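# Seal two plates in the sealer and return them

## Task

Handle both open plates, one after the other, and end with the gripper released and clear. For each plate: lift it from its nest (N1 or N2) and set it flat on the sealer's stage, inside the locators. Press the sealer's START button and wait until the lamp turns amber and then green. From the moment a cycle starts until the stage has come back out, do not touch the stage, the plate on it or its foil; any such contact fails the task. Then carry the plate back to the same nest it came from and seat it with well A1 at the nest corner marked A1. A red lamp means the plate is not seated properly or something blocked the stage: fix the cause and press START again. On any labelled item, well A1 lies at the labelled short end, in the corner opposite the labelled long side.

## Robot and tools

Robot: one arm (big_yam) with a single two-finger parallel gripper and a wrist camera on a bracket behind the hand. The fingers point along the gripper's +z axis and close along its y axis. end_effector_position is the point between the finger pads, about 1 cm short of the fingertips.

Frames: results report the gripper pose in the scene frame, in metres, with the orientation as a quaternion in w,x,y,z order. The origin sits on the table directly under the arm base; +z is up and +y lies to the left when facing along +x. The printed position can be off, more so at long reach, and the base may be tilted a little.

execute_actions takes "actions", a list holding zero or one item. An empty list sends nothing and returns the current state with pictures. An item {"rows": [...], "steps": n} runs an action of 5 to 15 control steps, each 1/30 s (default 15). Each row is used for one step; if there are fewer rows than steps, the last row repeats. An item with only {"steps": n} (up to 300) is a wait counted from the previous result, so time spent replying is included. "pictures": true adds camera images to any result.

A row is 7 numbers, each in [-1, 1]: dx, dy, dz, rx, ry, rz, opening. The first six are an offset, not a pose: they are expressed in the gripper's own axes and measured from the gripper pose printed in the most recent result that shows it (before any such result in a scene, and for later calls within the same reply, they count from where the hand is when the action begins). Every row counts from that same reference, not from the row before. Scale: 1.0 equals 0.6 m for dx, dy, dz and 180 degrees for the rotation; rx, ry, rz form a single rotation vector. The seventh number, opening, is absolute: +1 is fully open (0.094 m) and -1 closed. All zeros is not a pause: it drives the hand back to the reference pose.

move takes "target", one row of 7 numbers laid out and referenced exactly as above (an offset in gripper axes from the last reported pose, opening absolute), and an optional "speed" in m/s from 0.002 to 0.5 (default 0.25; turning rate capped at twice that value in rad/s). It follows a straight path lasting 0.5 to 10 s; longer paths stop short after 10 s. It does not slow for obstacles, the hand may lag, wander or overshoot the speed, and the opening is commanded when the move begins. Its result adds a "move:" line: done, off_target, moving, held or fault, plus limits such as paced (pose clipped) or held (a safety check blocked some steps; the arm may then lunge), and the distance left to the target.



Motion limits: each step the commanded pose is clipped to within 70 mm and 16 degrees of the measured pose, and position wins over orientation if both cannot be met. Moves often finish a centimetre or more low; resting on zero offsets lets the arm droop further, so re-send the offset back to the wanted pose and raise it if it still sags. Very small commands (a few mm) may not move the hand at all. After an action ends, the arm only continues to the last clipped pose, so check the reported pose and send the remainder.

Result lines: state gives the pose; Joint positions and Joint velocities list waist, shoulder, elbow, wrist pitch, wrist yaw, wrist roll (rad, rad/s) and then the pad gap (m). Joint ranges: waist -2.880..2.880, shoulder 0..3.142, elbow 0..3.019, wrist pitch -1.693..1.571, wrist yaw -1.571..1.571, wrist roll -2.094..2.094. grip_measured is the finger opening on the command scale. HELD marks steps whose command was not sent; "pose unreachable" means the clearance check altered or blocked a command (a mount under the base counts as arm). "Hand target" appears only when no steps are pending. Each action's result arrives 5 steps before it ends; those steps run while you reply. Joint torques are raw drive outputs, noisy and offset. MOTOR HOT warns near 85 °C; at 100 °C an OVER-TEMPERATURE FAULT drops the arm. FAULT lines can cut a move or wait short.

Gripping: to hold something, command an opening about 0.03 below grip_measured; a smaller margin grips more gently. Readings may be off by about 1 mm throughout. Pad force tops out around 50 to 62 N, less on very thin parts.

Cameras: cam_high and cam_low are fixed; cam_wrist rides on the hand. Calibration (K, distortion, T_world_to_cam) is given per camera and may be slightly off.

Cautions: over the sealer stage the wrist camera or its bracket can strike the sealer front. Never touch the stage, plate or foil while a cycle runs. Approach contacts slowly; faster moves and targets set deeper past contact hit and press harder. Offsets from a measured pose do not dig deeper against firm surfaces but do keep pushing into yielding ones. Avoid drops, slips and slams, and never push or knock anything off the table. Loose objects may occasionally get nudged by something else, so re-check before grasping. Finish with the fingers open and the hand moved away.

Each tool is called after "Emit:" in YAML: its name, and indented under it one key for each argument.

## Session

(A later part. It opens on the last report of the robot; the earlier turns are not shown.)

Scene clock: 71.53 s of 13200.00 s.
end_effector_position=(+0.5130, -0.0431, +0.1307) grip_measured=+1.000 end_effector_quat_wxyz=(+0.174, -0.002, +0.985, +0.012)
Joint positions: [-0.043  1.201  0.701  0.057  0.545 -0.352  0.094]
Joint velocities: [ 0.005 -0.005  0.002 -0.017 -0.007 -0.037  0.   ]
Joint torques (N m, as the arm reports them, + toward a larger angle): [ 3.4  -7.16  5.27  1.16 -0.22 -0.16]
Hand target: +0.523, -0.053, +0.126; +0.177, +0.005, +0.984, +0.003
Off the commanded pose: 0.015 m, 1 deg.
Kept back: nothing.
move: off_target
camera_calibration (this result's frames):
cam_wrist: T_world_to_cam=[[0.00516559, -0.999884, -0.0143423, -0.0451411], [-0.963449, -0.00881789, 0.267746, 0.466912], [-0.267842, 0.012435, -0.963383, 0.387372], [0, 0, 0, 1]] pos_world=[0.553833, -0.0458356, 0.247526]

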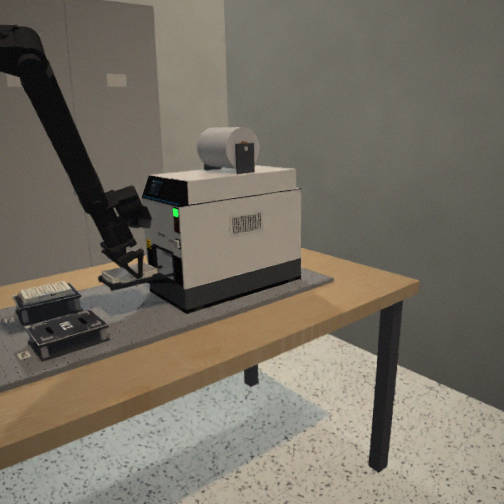

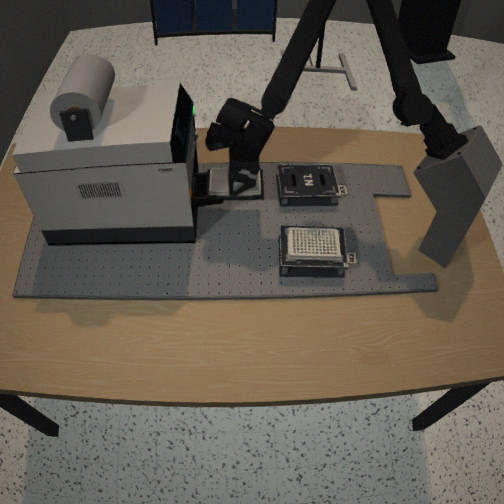

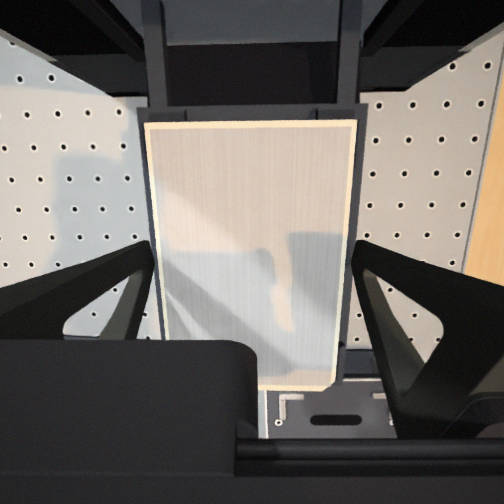

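Emit:
move:
  target: [-0.006,-0.008,0.01,0,0,-0.004,0.71]
  speed: 0.02

Emit:
move:
  target: [-0.012,0.012,-0.045,0,0,0,0.71]
  speed: 0.03

Emit:
move:
  target: [0.305,-0.11,-0.13,0,0,-0.011,0.71]
  speed: 0.2

Emit:
move:
  target: [0.034,0,0.094,0,0,0,0.71]
  speed: 0.1

Scene clock: 72.50 s of 13200.00 s.
end_effector_position=(+0.5133, -0.0424, +0.1307) grip_measured=+0.726 end_effector_quat_wxyz=(+0.174, -0.003, +0.985, +0.014)
Joint positions: [-0.043  1.201  0.701  0.057  0.539 -0.355  0.081]
Joint velocities: [-0.005  0.005 -0.012  0.002 -0.022 -0.066 -0.   ]
Joint torques (N m, as the arm reports them, + toward a larger angle): [ 3.71 -7.41  4.63  0.68 -0.55 -0.26]
Hand target: +0.518, -0.048, +0.126; +0.173, -0.008, +0.985, +0.011
Off the commanded pose: 0.009 m, 1 deg.
Kept back: nothing.
move: done
camera_calibration (this result's frames):
cam_wrist: T_world_to_cam=[[0.00926639, -0.999791, -0.0182451, -0.0459662], [-0.963896, -0.0137865, 0.265923, 0.46742], [-0.266119, 0.0151223, -0.963822, 0.386764], [0, 0, 0, 1]] pos_world=[0.553896, -0.0453612, 0.247636]

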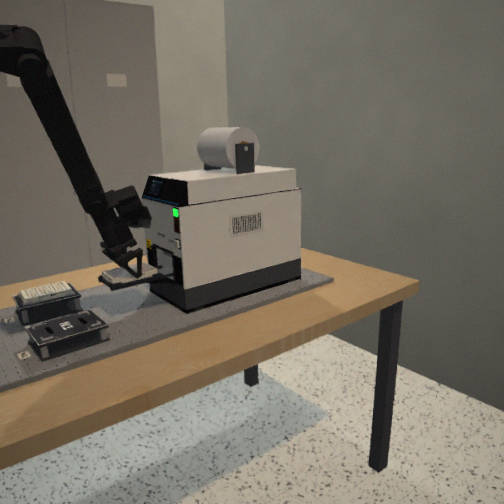

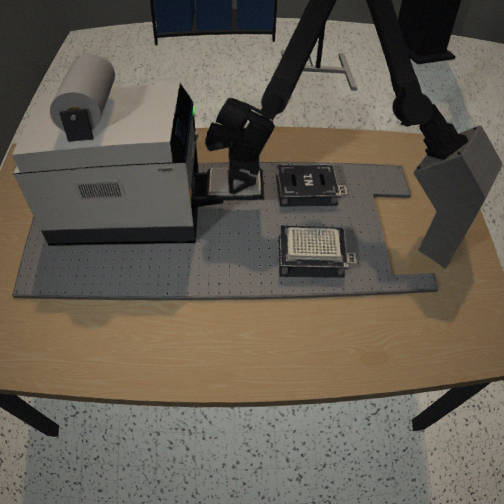

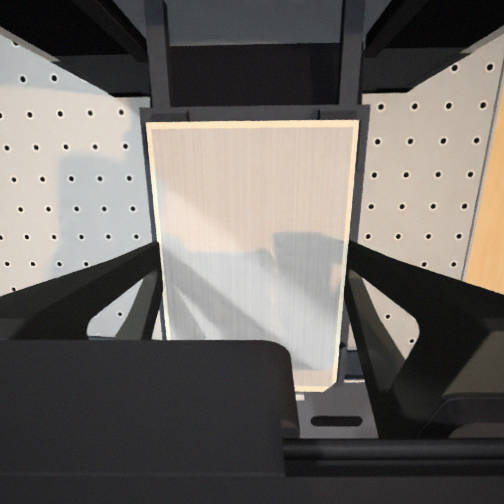

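Scene clock: 73.77 s of 13200.00 s.
end_effector_position=(+0.5137, -0.0426, +0.1542) grip_measured=+0.726 end_effector_quat_wxyz=(+0.174, -0.002, +0.985, +0.007)
Joint positions: [ 0.004  1.148  0.701 -0.005  0.594 -0.333  0.081]
Joint velocities: [-0.015 -0.015 -0.007 -0.007 -0.095 -0.037  0.001]
Joint torques (N m, as the arm reports them, + toward a larger angle): [ 6.14 -8.12  2.95  0.5  -0.01  0.02]
Hand target: +0.510, -0.036, +0.158; +0.175, -0.004, +0.985, +0.014
Off the commanded pose: 0.009 m, 1 deg.
Kept back: nothing.
move: done
camera_calibration (this result's frames):
cam_wrist: T_world_to_cam=[[0.00393166, -0.999976, -0.0056717, -0.0449885], [-0.963817, -0.00530111, 0.266513, 0.461796], [-0.266536, 0.00441864, -0.963815, 0.409184], [0, 0, 0, 1]] pos_world=[0.554326, -0.0443474, 0.271047]

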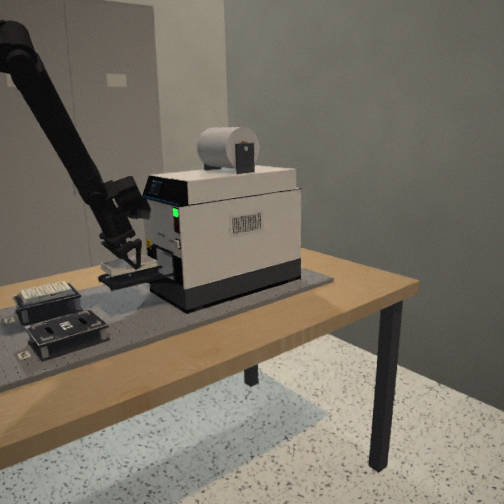

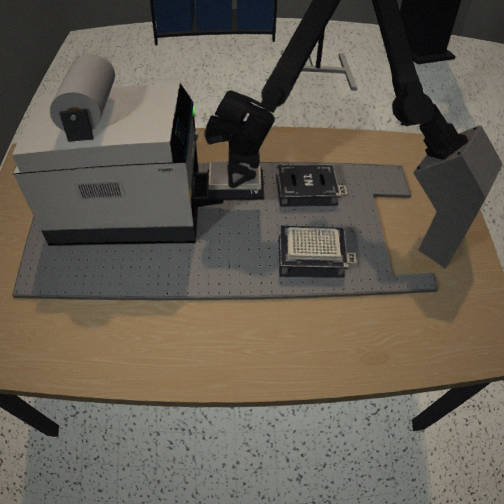

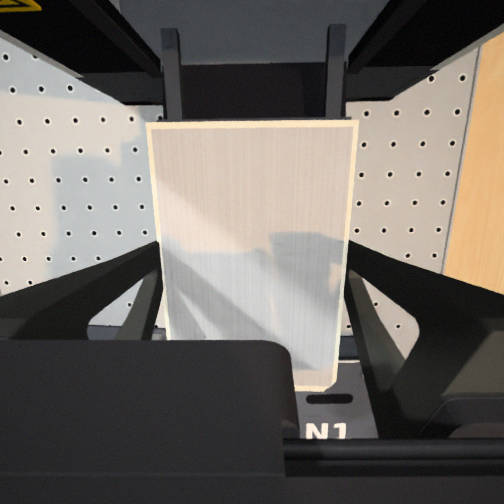

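Scene clock: 75.27 s of 13200.00 s.
end_effector_position=(+0.3168, -0.1027, +0.1610) grip_measured=+0.726 end_effector_quat_wxyz=(+0.179, -0.012, +0.984, +0.008)
Joint positions: [-0.33   0.594  0.195  0.018  0.279 -0.504  0.081]
Joint velocities: [-0.005 -0.005 -0.002  0.002 -0.007  0.007  0.001]
Joint torques (N m, as the arm reports them, + toward a larger angle): [-0.65 -3.01  3.31  0.57 -0.27 -0.15]
Hand target: +0.314, -0.104, +0.159; +0.173, -0.017, +0.985, +0.007
Off the commanded pose: 0.008 m, 1 deg.
Kept back: nothing.
move: done
camera_calibration (this result's frames):
cam_wrist: T_world_to_cam=[[0.0241936, -0.999698, -0.00421233, -0.110845], [-0.965924, -0.024462, 0.257668, 0.269983], [-0.257693, -0.00216514, -0.966224, 0.360525], [0, 0, 0, 1]] pos_world=[0.356369, -0.103426, 0.278315]

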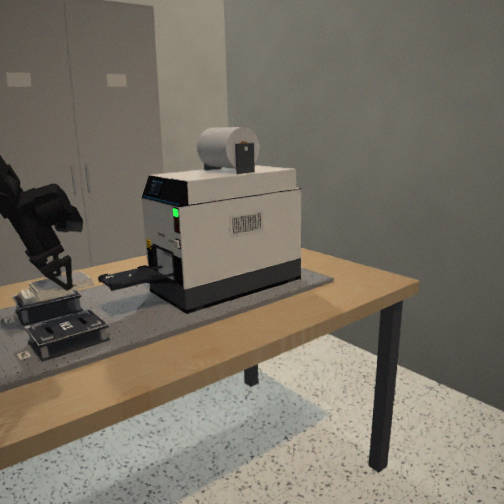

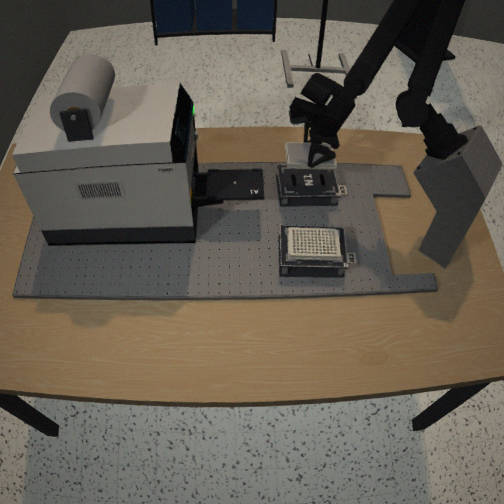

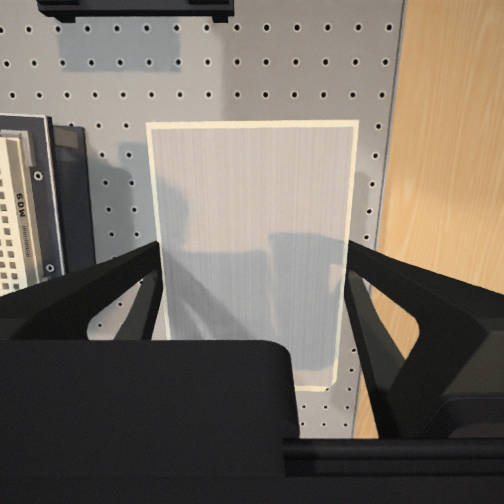

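Scene clock: 76.40 s of 13200.00 s.
end_effector_position=(+0.3146, -0.0944, +0.1031) grip_measured=+0.726 end_effector_quat_wxyz=(+0.174, -0.013, +0.985, +0.018)
Joint positions: [-0.431  0.979  0.198  0.391  0.175 -0.536  0.081]
Joint velocities: [-0.005 -0.005  0.007 -0.017  0.051 -0.022 -0.   ]
Joint torques (N m, as the arm reports them, + toward a larger angle): [-0.06 -4.71  0.31  1.19 -0.29 -0.16]
Hand target: +0.318, -0.102, +0.103; +0.179, -0.011, +0.984, +0.009
Off the commanded pose: 0.008 m, 1 deg.
Kept back: nothing.
move: done
camera_calibration (this result's frames):
cam_wrist: T_world_to_cam=[[0.028594, -0.999338, -0.0224982, -0.102271], [-0.963228, -0.0335623, 0.26658, 0.280385], [-0.267159, 0.0140483, -0.96355, 0.308229], [0, 0, 0, 1]] pos_world=[0.355345, -0.097123, 0.219948]

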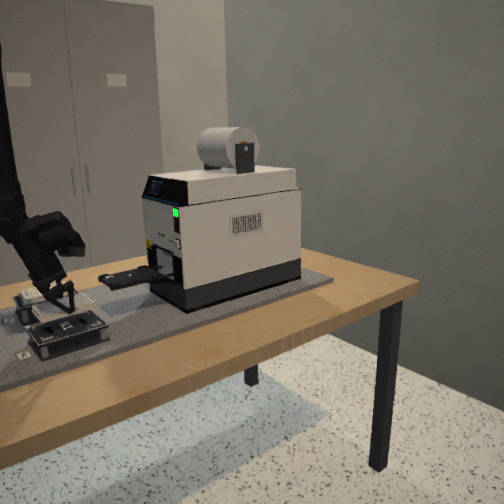

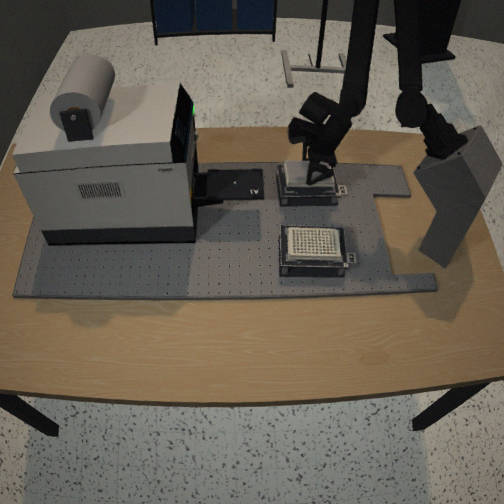

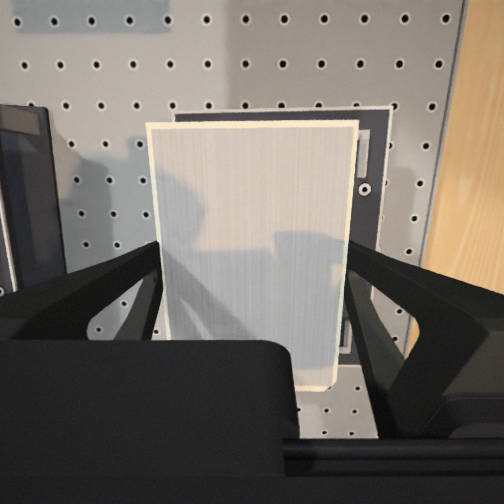

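Emit:
move:
  target: [0.014,-0.033,0.026,0.008,0,-0.001,0.71]
  speed: 0.04

Scene clock: 77.60 s of 13200.00 s.
end_effector_position=(+0.3117, -0.1079, +0.0878) grip_measured=+0.726 end_effector_quat_wxyz=(+0.173, -0.011, +0.985, +0.012)
Joint positions: [-0.506  1.052  0.211  0.459  0.115 -0.564  0.081]
Joint velocities: [-0.005 -0.005  0.007  0.032 -0.037  0.007  0.   ]
Joint torques (N m, as the arm reports them, + toward a larger angle): [-0.05 -4.7  -0.54  1.21 -0.29 -0.16]
Hand target: +0.313, -0.113, +0.085; +0.173, -0.011, +0.985, +0.006
Off the commanded pose: 0.007 m, 1 deg.
Kept back: nothing.
move: done
camera_calibration (this result's frames):
cam_wrist: T_world_to_cam=[[0.0228095, -0.999664, -0.0123525, -0.115143], [-0.9631, -0.0252862, 0.267952, 0.281978], [-0.268175, 0.0057848, -0.963353, 0.29226], [0, 0, 0, 1]] pos_world=[0.352576, -0.109665, 0.204571]

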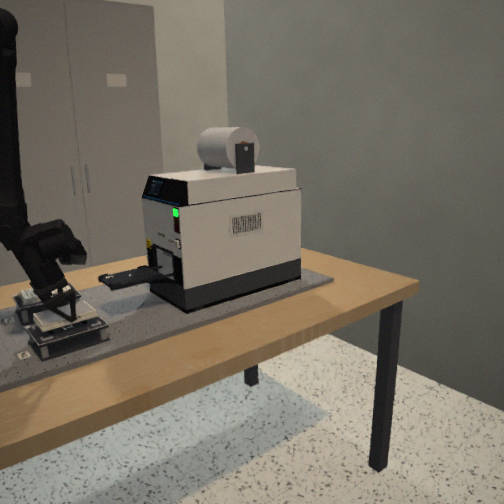

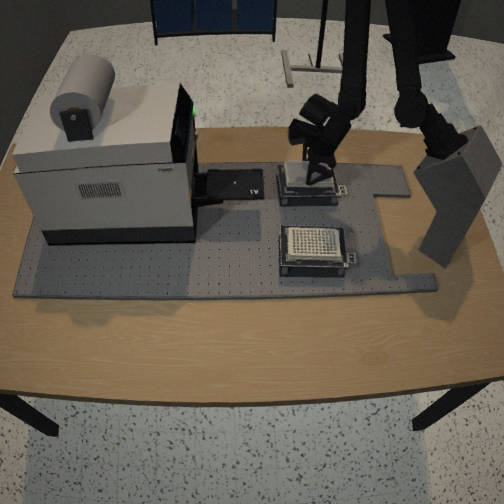

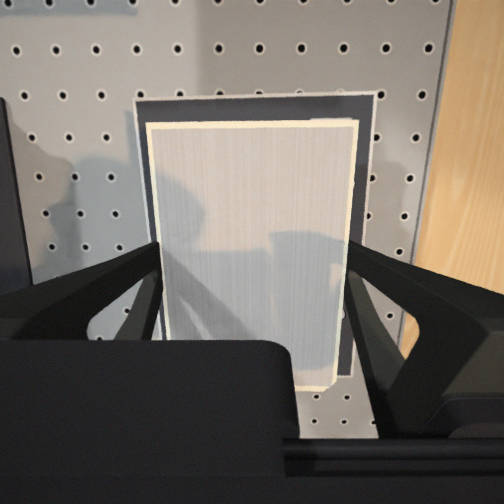

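Target (.313,−.114,.079), qx −.02.

Emit:
move:
  target: [0.003,-0.010,0.014,0.002,0,-0.006,0.71]
  speed: 0.015

Scene clock: 78.80 s of 13200.00 s.
end_effector_position=(+0.3128, -0.1080, +0.0824) grip_measured=+0.726 end_effector_quat_wxyz=(+0.174, -0.019, +0.984, +0.015)
Joint positions: [-0.517  1.083  0.219  0.48   0.098 -0.582  0.081]
Joint velocities: [-0.015  0.005 -0.002 -0.002  0.007  0.007  0.   ]
Joint torques (N m, as the arm reports them, + toward a larger angle): [-0.08 -4.98 -0.74  1.19 -0.31 -0.15]
Hand target: +0.313, -0.114, +0.079; +0.173, -0.019, +0.985, +0.008
Off the commanded pose: 0.007 m, 1 deg.
Kept back: nothing.
move: done
camera_calibration (this result's frames):
cam_wrist: T_world_to_cam=[[0.0393352, -0.999128, -0.0140295, -0.12025], [-0.963017, -0.0416515, 0.266204, 0.282794], [-0.266556, 0.00303947, -0.963815, 0.286675], [0, 0, 0, 1]] pos_world=[0.35348, -0.109237, 0.199333]

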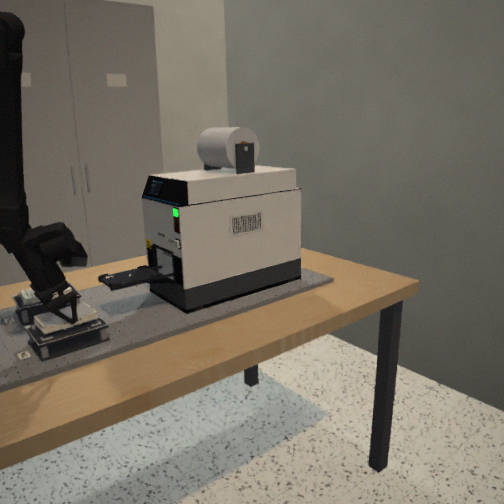

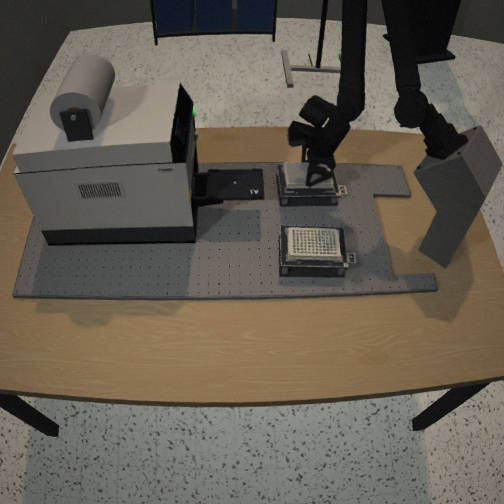

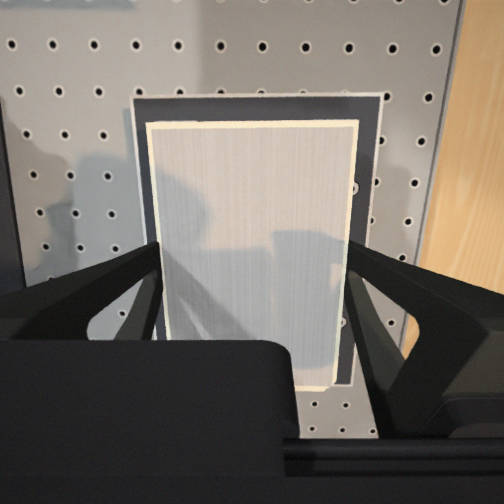

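Emit:
move:
  target: [0.007,-0.0115,0.011,0.005,0,0.001,0.71]
  speed: 0.012

Scene clock: 80.13 s of 13200.00 s.
end_effector_position=(+0.3110, -0.1089, +0.0779) grip_measured=+0.726 end_effector_quat_wxyz=(+0.175, -0.017, +0.984, +0.014)
Joint positions: [-0.529  1.111  0.219  0.51   0.088 -0.584  0.081]
Joint velocities: [-0.015 -0.015 -0.012 -0.017 -0.037  0.066 -0.002]
Joint torques (N m, as the arm reports them, + toward a larger angle): [-0.05 -4.91 -1.04  1.2  -0.3  -0.14]
Hand target: +0.311, -0.115, +0.075; +0.174, -0.016, +0.985, +0.007
Off the commanded pose: 0.007 m, 1 deg.
Kept back: nothing.
move: done
camera_calibration (this result's frames):
cam_wrist: T_world_to_cam=[[0.0353005, -0.999285, -0.0135078, -0.119936], [-0.96342, -0.0376203, 0.265341, 0.28287], [-0.265659, 0.00364705, -0.96406, 0.281639], [0, 0, 0, 1]] pos_world=[0.351577, -0.110236, 0.19484]

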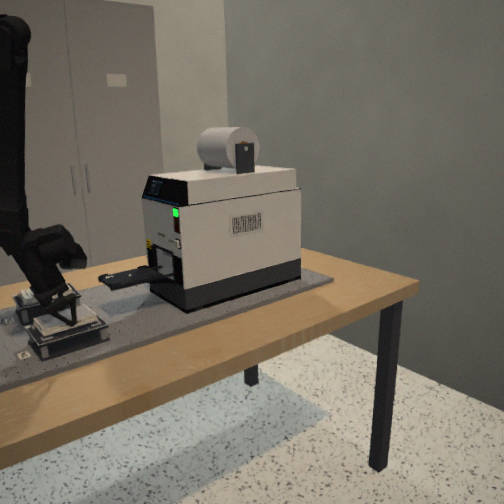

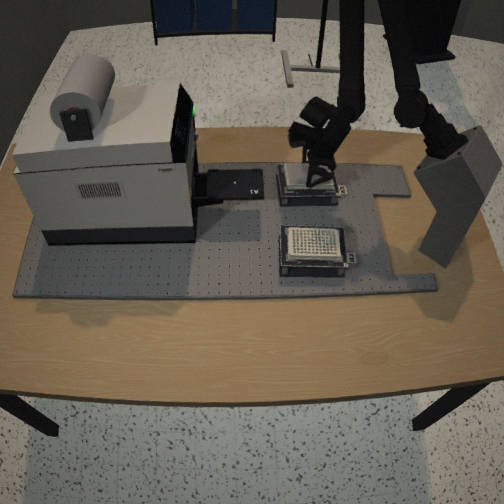

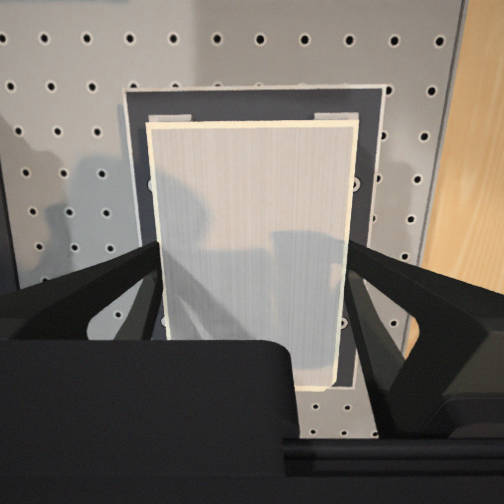

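Target (.312,−.115,.065).

Emit:
move:
  target: [0.006,-0.0105,0.021,0.004,0,-0.002,0.71]
  speed: 0.012

Scene clock: 81.80 s of 13200.00 s.
end_effector_position=(+0.3107, -0.1049, +0.0720) grip_measured=+0.726 end_effector_quat_wxyz=(+0.178, -0.017, +0.984, +0.021)
Joint positions: [-0.534  1.155  0.222  0.551  0.068 -0.584  0.081]
Joint velocities: [ 0.005 -0.005  0.002 -0.002  0.022 -0.051  0.   ]
Joint torques (N m, as the arm reports them, + toward a larger angle): [-0.54 -4.18 -0.61  1.33  0.07 -0.23]
Hand target: +0.312, -0.115, +0.065; +0.174, -0.018, +0.985, +0.007
Off the commanded pose: 0.012 m, 2 deg.
Kept back: nothing.
move: off_target
camera_calibration (this result's frames):
cam_wrist: T_world_to_cam=[[0.0389661, -0.99889, -0.0264485, -0.116229], [-0.965085, -0.0444822, 0.258133, 0.28462], [-0.259023, 0.0154666, -0.965747, 0.275153], [0, 0, 0, 1]] pos_world=[0.350483, -0.107695, 0.189184]

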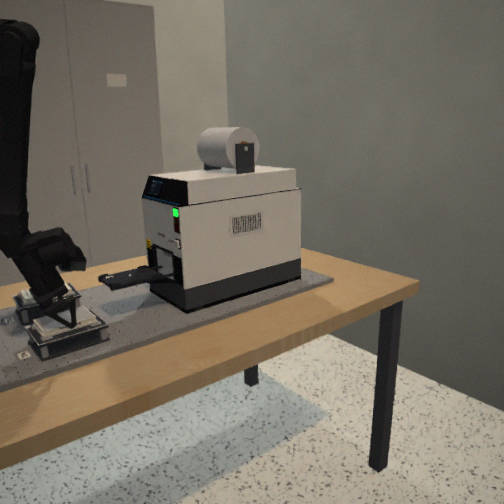

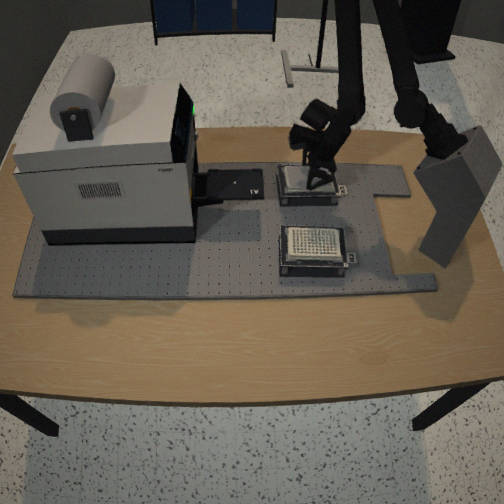

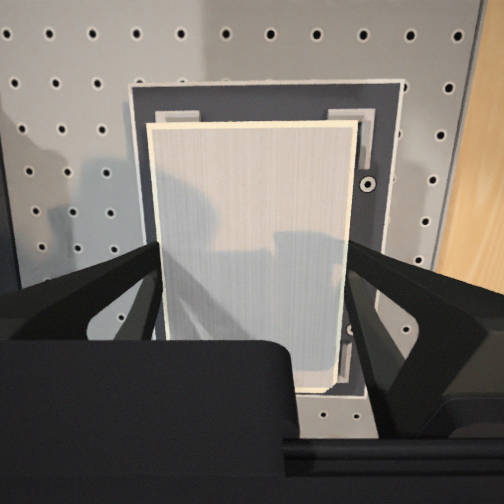

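Emit:
move:
  target: [-0.009,-0.008,-0.019,0.006,0.002,0,0.71]
  speed: 0.02

Scene clock: 82.97 s of 13200.00 s.
end_effector_position=(+0.3127, -0.1153, +0.0822) grip_measured=+0.726 end_effector_quat_wxyz=(+0.175, -0.014, +0.984, +0.006)
Joint positions: [-0.534  1.079  0.22   0.488  0.097 -0.584  0.081]
Joint velocities: [ 0.005 -0.005 -0.007 -0.012  0.051  0.007  0.001]
Joint torques (N m, as the arm reports them, + toward a larger angle): [ 2.18 -5.96 -1.8   0.54 -0.09 -0.03]
Hand target: +0.312, -0.110, +0.084; +0.175, -0.016, +0.984, +0.012
Off the commanded pose: 0.006 m, 1 deg.
Kept back: nothing.
move: done
camera_calibration (this result's frames):
cam_wrist: T_world_to_cam=[[0.0268291, -0.999639, 0.00142383, -0.124949], [-0.964148, -0.0255003, 0.264135, 0.284864], [-0.264004, -0.00845929, -0.964485, 0.28433], [0, 0, 0, 1]] pos_world=[0.353067, -0.115234, 0.199168]

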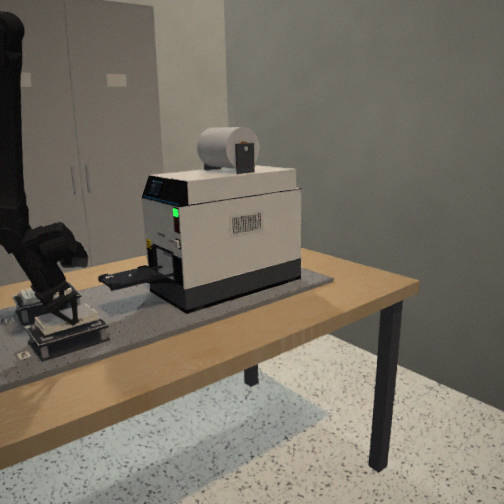

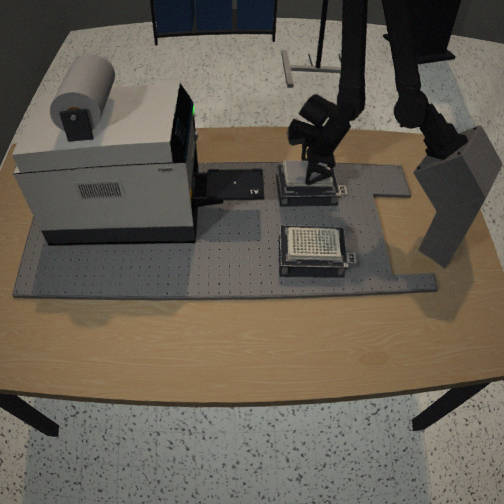

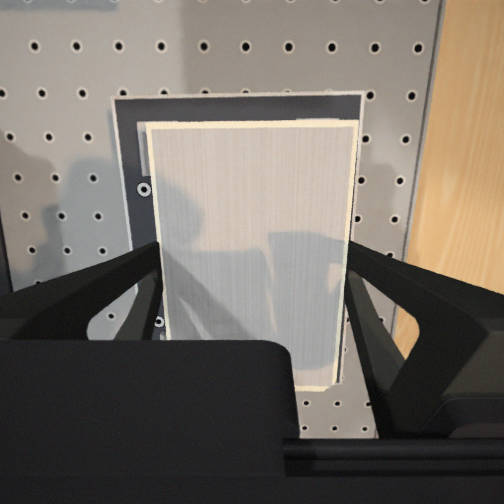

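Target (.313,−.115,.074), qx −.024, qz .003.

Emit:
move:
  target: [0.004,0.0005,0.013,0.002,0.001,-0.007,0.71]
  speed: 0.012

Scene clock: 84.37 s of 13200.00 s.
end_effector_position=(+0.3095, -0.1121, +0.0762) grip_measured=+0.726 end_effector_quat_wxyz=(+0.171, -0.021, +0.985, +0.006)
Joint positions: [-0.534  1.118  0.22   0.518  0.1   -0.597  0.081]
Joint velocities: [ 0.005 -0.005  0.002  0.022  0.037 -0.037  0.001]
Joint torques (N m, as the arm reports them, + toward a larger angle): [ 1.03 -5.19 -0.96  1.2  -0.09 -0.15]
Hand target: +0.313, -0.115, +0.074; +0.174, -0.024, +0.984, +0.001
Off the commanded pose: 0.005 m, 1 deg.
Kept back: nothing.
move: done
camera_calibration (this result's frames):
cam_wrist: T_world_to_cam=[[0.041404, -0.999133, 0.00423936, -0.126375], [-0.961328, -0.0386804, 0.272676, 0.280434], [-0.272275, -0.0153653, -0.962097, 0.27934], [0, 0, 0, 1]] pos_world=[0.350879, -0.111126, 0.19282]

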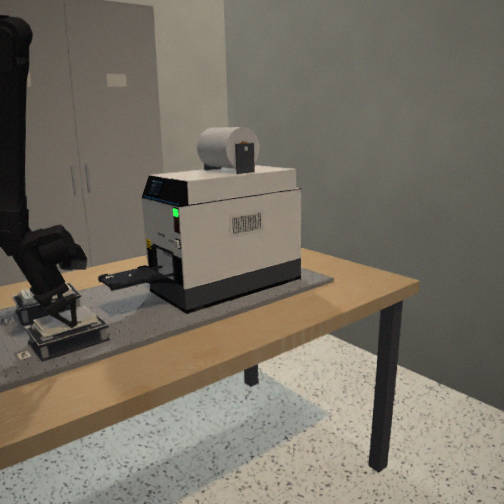

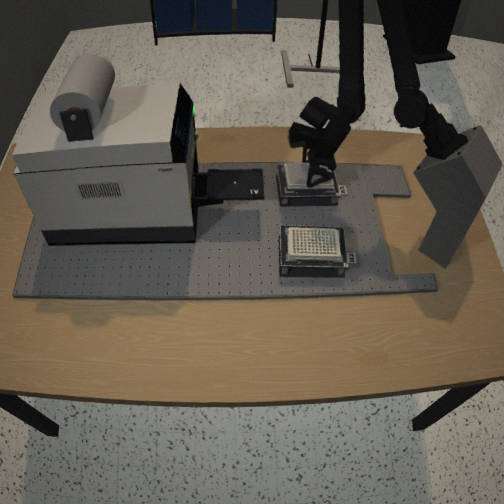

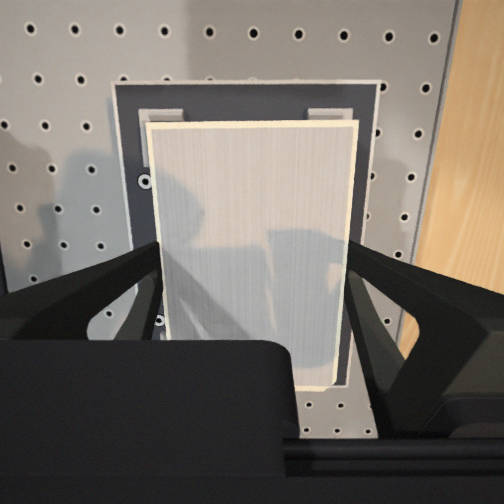

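Emit:
move:
  target: [-0.008,0.001,0.009,0,-0.002,0.003,0.71]
  speed: 0.012

Scene clock: 85.43 s of 13200.00 s.
end_effector_position=(+0.3115, -0.1129, +0.0739) grip_measured=+0.726 end_effector_quat_wxyz=(+0.170, -0.020, +0.985, +0.005)
Joint positions: [-0.534  1.128  0.229  0.519  0.102 -0.594  0.081]
Joint velocities: [-0.005 -0.005 -0.007  0.002  0.037  0.066  0.001]
Joint torques (N m, as the arm reports them, + toward a larger angle): [ 1.99 -5.06 -1.18  1.2  -0.09  0.04]
Hand target: +0.316, -0.111, +0.073; +0.174, -0.017, +0.985, +0.007
Off the commanded pose: 0.005 m, 1 deg.
Kept back: nothing.
move: done
camera_calibration (this result's frames):
cam_wrist: T_world_to_cam=[[0.0382435, -0.999258, 0.00455214, -0.126335], [-0.960692, -0.0355132, 0.275336, 0.282869], [-0.27497, -0.014903, -0.961337, 0.278514], [0, 0, 0, 1]] pos_world=[0.353164, -0.112045, 0.190438]

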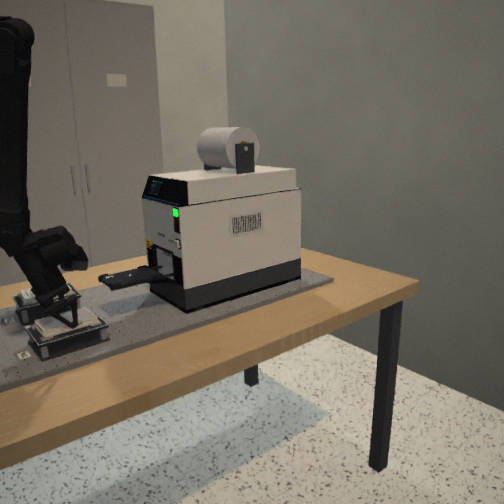

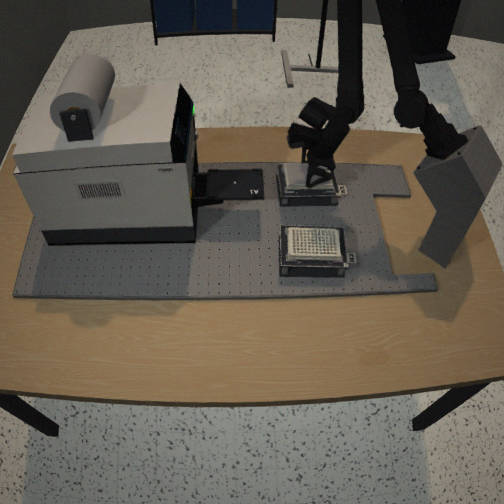

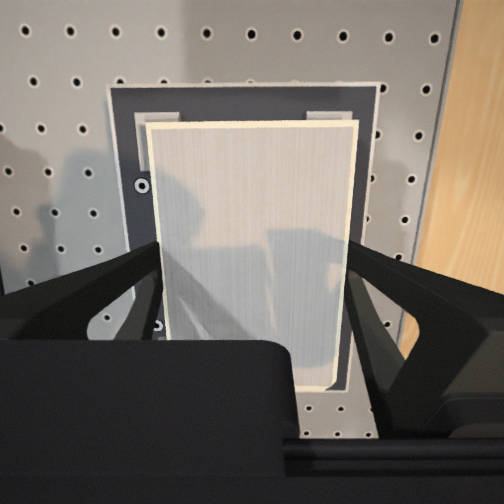

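x good; need +4 mm y via waist.

Emit:
move:
  target: [-0.004,0.013,0.001,0,-0.002,0.003,0.71]
  speed: 0.012

Scene clock: 86.57 s of 13200.00 s.
end_effector_position=(+0.3130, -0.1129, +0.0742) grip_measured=+0.726 end_effector_quat_wxyz=(+0.169, -0.016, +0.985, -0.001)
Joint positions: [-0.521  1.133  0.229  0.531  0.127 -0.584  0.081]
Joint velocities: [-0.005 -0.005 -0.007 -0.007 -0.066  0.022  0.   ]
Joint torques (N m, as the arm reports them, + toward a larger angle): [ 2.73 -4.95 -2.1   1.28 -0.15  0.05]
Hand target: +0.314, -0.105, +0.074; +0.173, -0.015, +0.985, +0.006
Off the commanded pose: 0.008 m, 1 deg.
Kept back: nothing.
move: done
camera_calibration (this result's frames):
cam_wrist: T_world_to_cam=[[0.0278379, -0.999483, 0.0161052, -0.123947], [-0.960907, -0.0223166, 0.27597, 0.285782], [-0.275467, -0.0231581, -0.961031, 0.278414], [0, 0, 0, 1]] pos_world=[0.354755, -0.111058, 0.190693]

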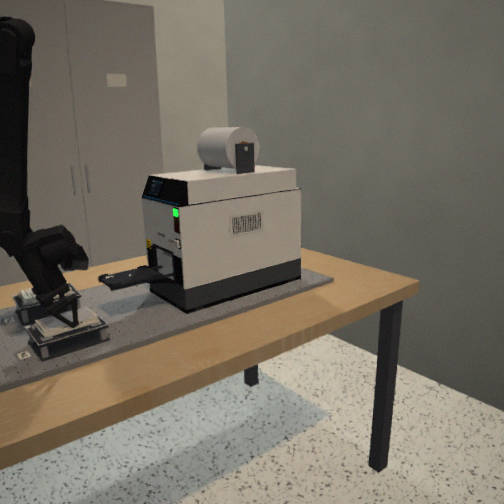

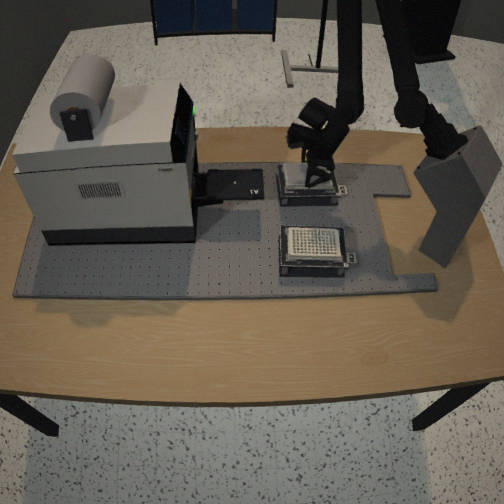

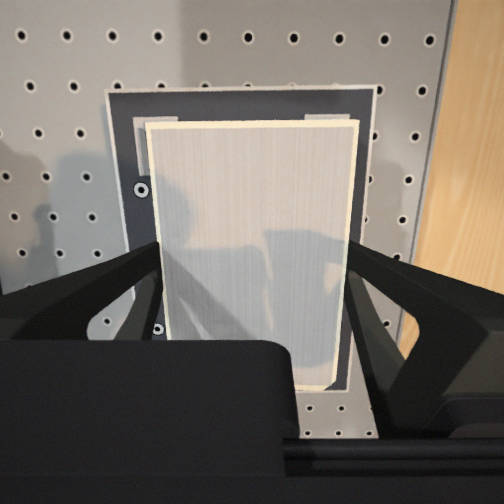

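Emit:
move:
  target: [0.004,0.018,-0.005,-0.009,-0.003,-0.005,0.71]
  speed: 0.012

Scene clock: 88.43 s of 13200.00 s.
end_effector_position=(+0.3126, -0.1100, +0.0748) grip_measured=+0.726 end_effector_quat_wxyz=(+0.172, -0.017, +0.985, +0.005)
Joint positions: [-0.521  1.133  0.225  0.532  0.113 -0.586  0.081]
Joint velocities: [ 0.005 -0.015  0.002 -0.017  0.051 -0.022  0.001]
Joint torques (N m, as the arm reports them, + toward a larger angle): [ 2.36 -5.42 -2.87  1.16 -0.29 -0.16]
Hand target: +0.310, -0.102, +0.076; +0.174, -0.026, +0.984, +0.011
Off the commanded pose: 0.009 m, 1 deg.
Kept back: nothing.
move: done
camera_calibration (this result's frames):
cam_wrist: T_world_to_cam=[[0.0337539, -0.99942, 0.0046178, -0.122102], [-0.962336, -0.0312536, 0.27006, 0.285248], [-0.269759, -0.0135594, -0.962832, 0.278369], [0, 0, 0, 1]] pos_world=[0.353719, -0.109342, 0.191553]

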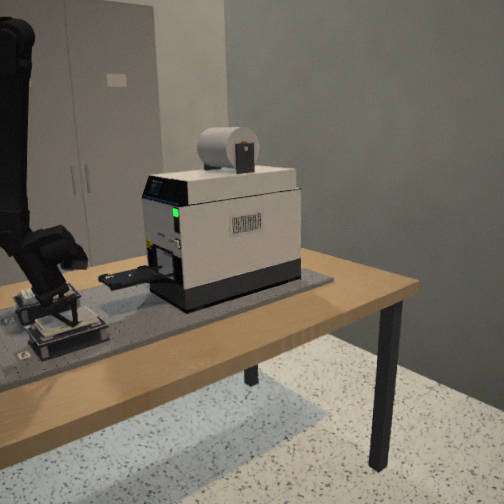

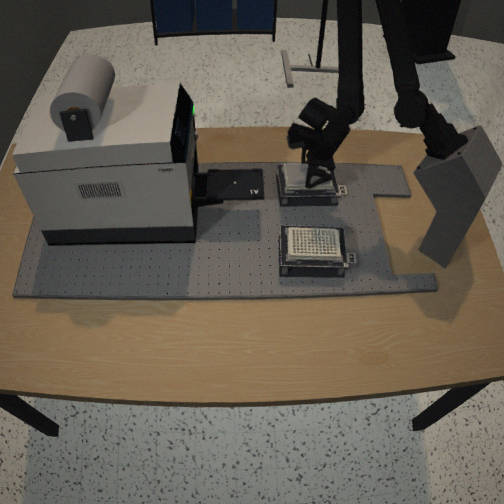

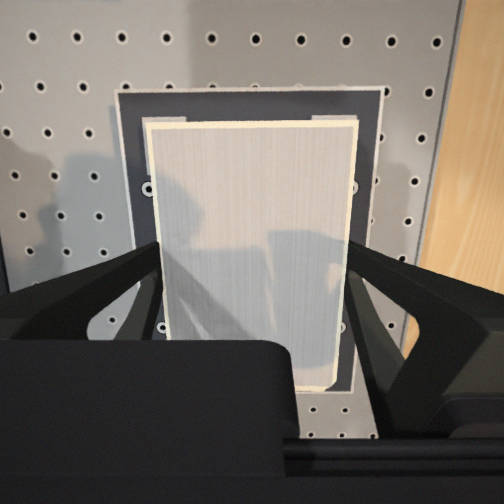

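1 mm to go; shoulder descent supplies it.

Emit:
move:
  target: [0.005,0,0.009,0,-0.001,-0.002,0.71]
  speed: 0.01

Scene clock: 89.50 s of 13200.00 s.
end_effector_position=(+0.3130, -0.1081, +0.0723) grip_measured=+0.726 end_effector_quat_wxyz=(+0.175, -0.019, +0.984, +0.006)
Joint positions: [-0.521  1.155  0.225  0.557  0.107 -0.588  0.081]
Joint velocities: [-0.005 -0.005  0.012  0.012 -0.066 -0.022  0.001]
Joint torques (N m, as the arm reports them, + toward a larger angle): [ 0.43 -4.69 -1.64  1.24 -0.44 -0.15]
Hand target: +0.312, -0.110, +0.069; +0.174, -0.020, +0.985, +0.005
Off the commanded pose: 0.004 m, 0 deg.
Kept back: nothing.
move: done
camera_calibration (this result's frames):
cam_wrist: T_world_to_cam=[[0.0365922, -0.999328, 0.0022598, -0.12092], [-0.963882, -0.0346972, 0.264059, 0.286888], [-0.263803, -0.0118407, -0.964504, 0.274573], [0, 0, 0, 1]] pos_world=[0.353384, -0.107634, 0.189345]

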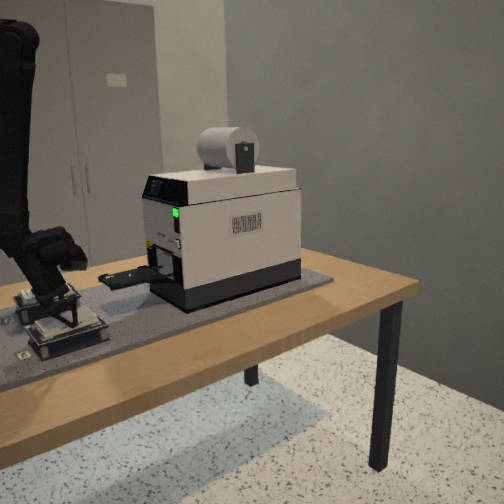

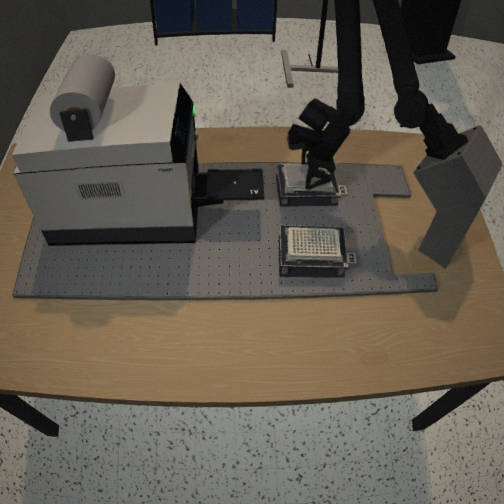

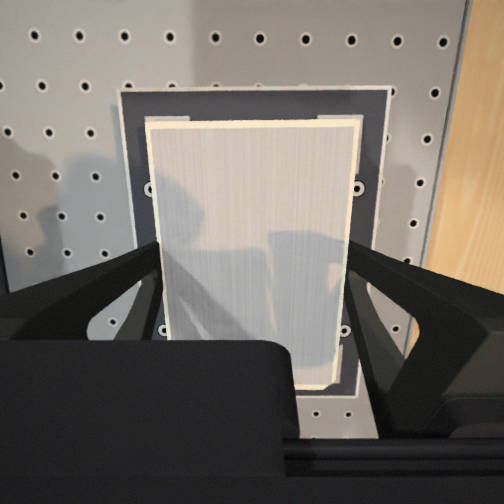

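Emit:
move:
  target: [0.011,-0.002,0,0,0,0,0.71]
  speed: 0.01

Scene clock: 90.63 s of 13200.00 s.
end_effector_position=(+0.3128, -0.1081, +0.0727) grip_measured=+0.726 end_effector_quat_wxyz=(+0.180, -0.018, +0.984, +0.009)
Joint positions: [-0.527  1.157  0.222  0.567  0.093 -0.59   0.081]
Joint velocities: [-0.015 -0.005 -0.002 -0.007 -0.066  0.066 -0.   ]
Joint torques (N m, as the arm reports them, + toward a larger angle): [ 0.28 -5.05 -2.61  1.31 -0.4  -0.12]
Hand target: +0.307, -0.109, +0.070; +0.175, -0.019, +0.984, +0.007
Off the commanded pose: 0.007 m, 1 deg.
Kept back: nothing.
move: done
camera_calibration (this result's frames):
cam_wrist: T_world_to_cam=[[0.0369648, -0.999314, -0.00227713, -0.120651], [-0.966057, -0.0363175, 0.255762, 0.287712], [-0.255669, -0.00725434, -0.966737, 0.272962], [0, 0, 0, 1]] pos_world=[0.352194, -0.108139, 0.190022]

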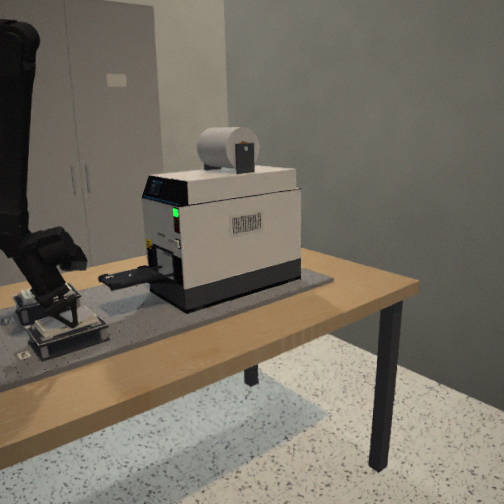

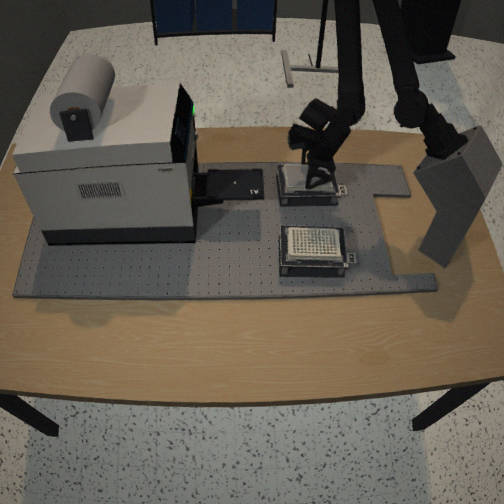

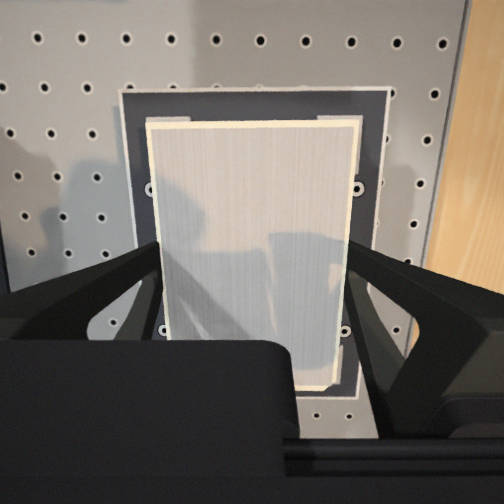

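Emit:
move:
  target: [0.006,-0.002,-0.004,0,0.008,0,0.71]
  speed: 0.01

Scene clock: 92.33 s of 13200.00 s.
end_effector_position=(+0.3094, -0.1083, +0.0734) grip_measured=+0.726 end_effector_quat_wxyz=(+0.170, -0.020, +0.985, +0.009)
Joint positions: [-0.527  1.14   0.222  0.534  0.101 -0.59   0.081]
Joint velocities: [-0.015  0.005 -0.002 -0.046  0.022  0.022  0.   ]
Joint torques (N m, as the arm reports them, + toward a larger angle): [ 1.09 -6.19 -1.83  0.41 -0.03 -0.05]
Hand target: +0.309, -0.109, +0.074; +0.167, -0.019, +0.986, +0.009
Off the commanded pose: 0.001 m, 0 deg.
Kept back: nothing.
move: done
camera_calibration (this result's frames):
cam_wrist: T_world_to_cam=[[0.0393296, -0.99922, -0.00354761, -0.121366], [-0.960995, -0.0387972, 0.273833, 0.281055], [-0.273757, -0.00736048, -0.961771, 0.278047], [0, 0, 0, 1]] pos_world=[0.350983, -0.108321, 0.190024]

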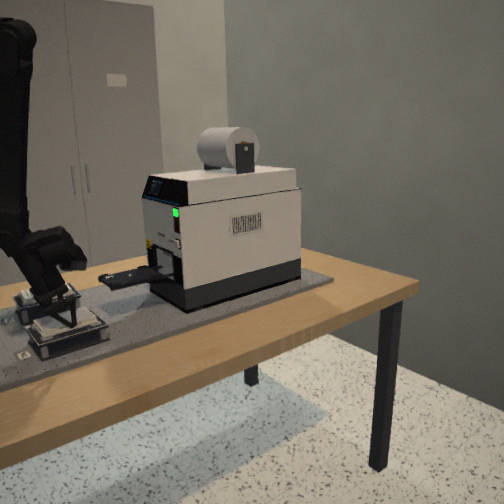

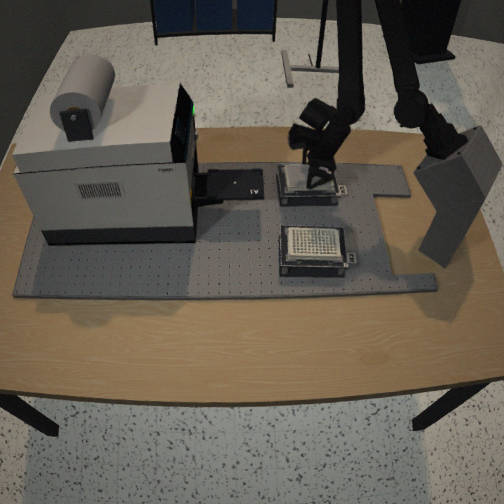

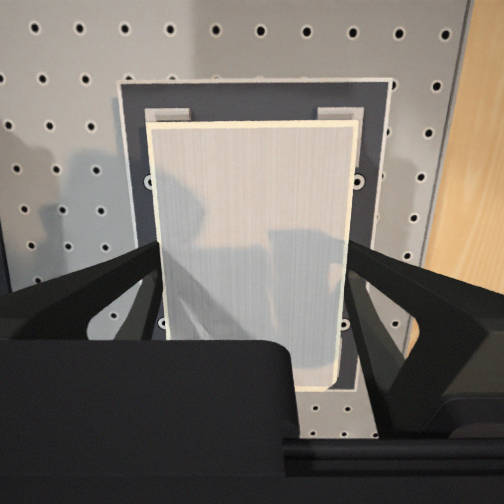

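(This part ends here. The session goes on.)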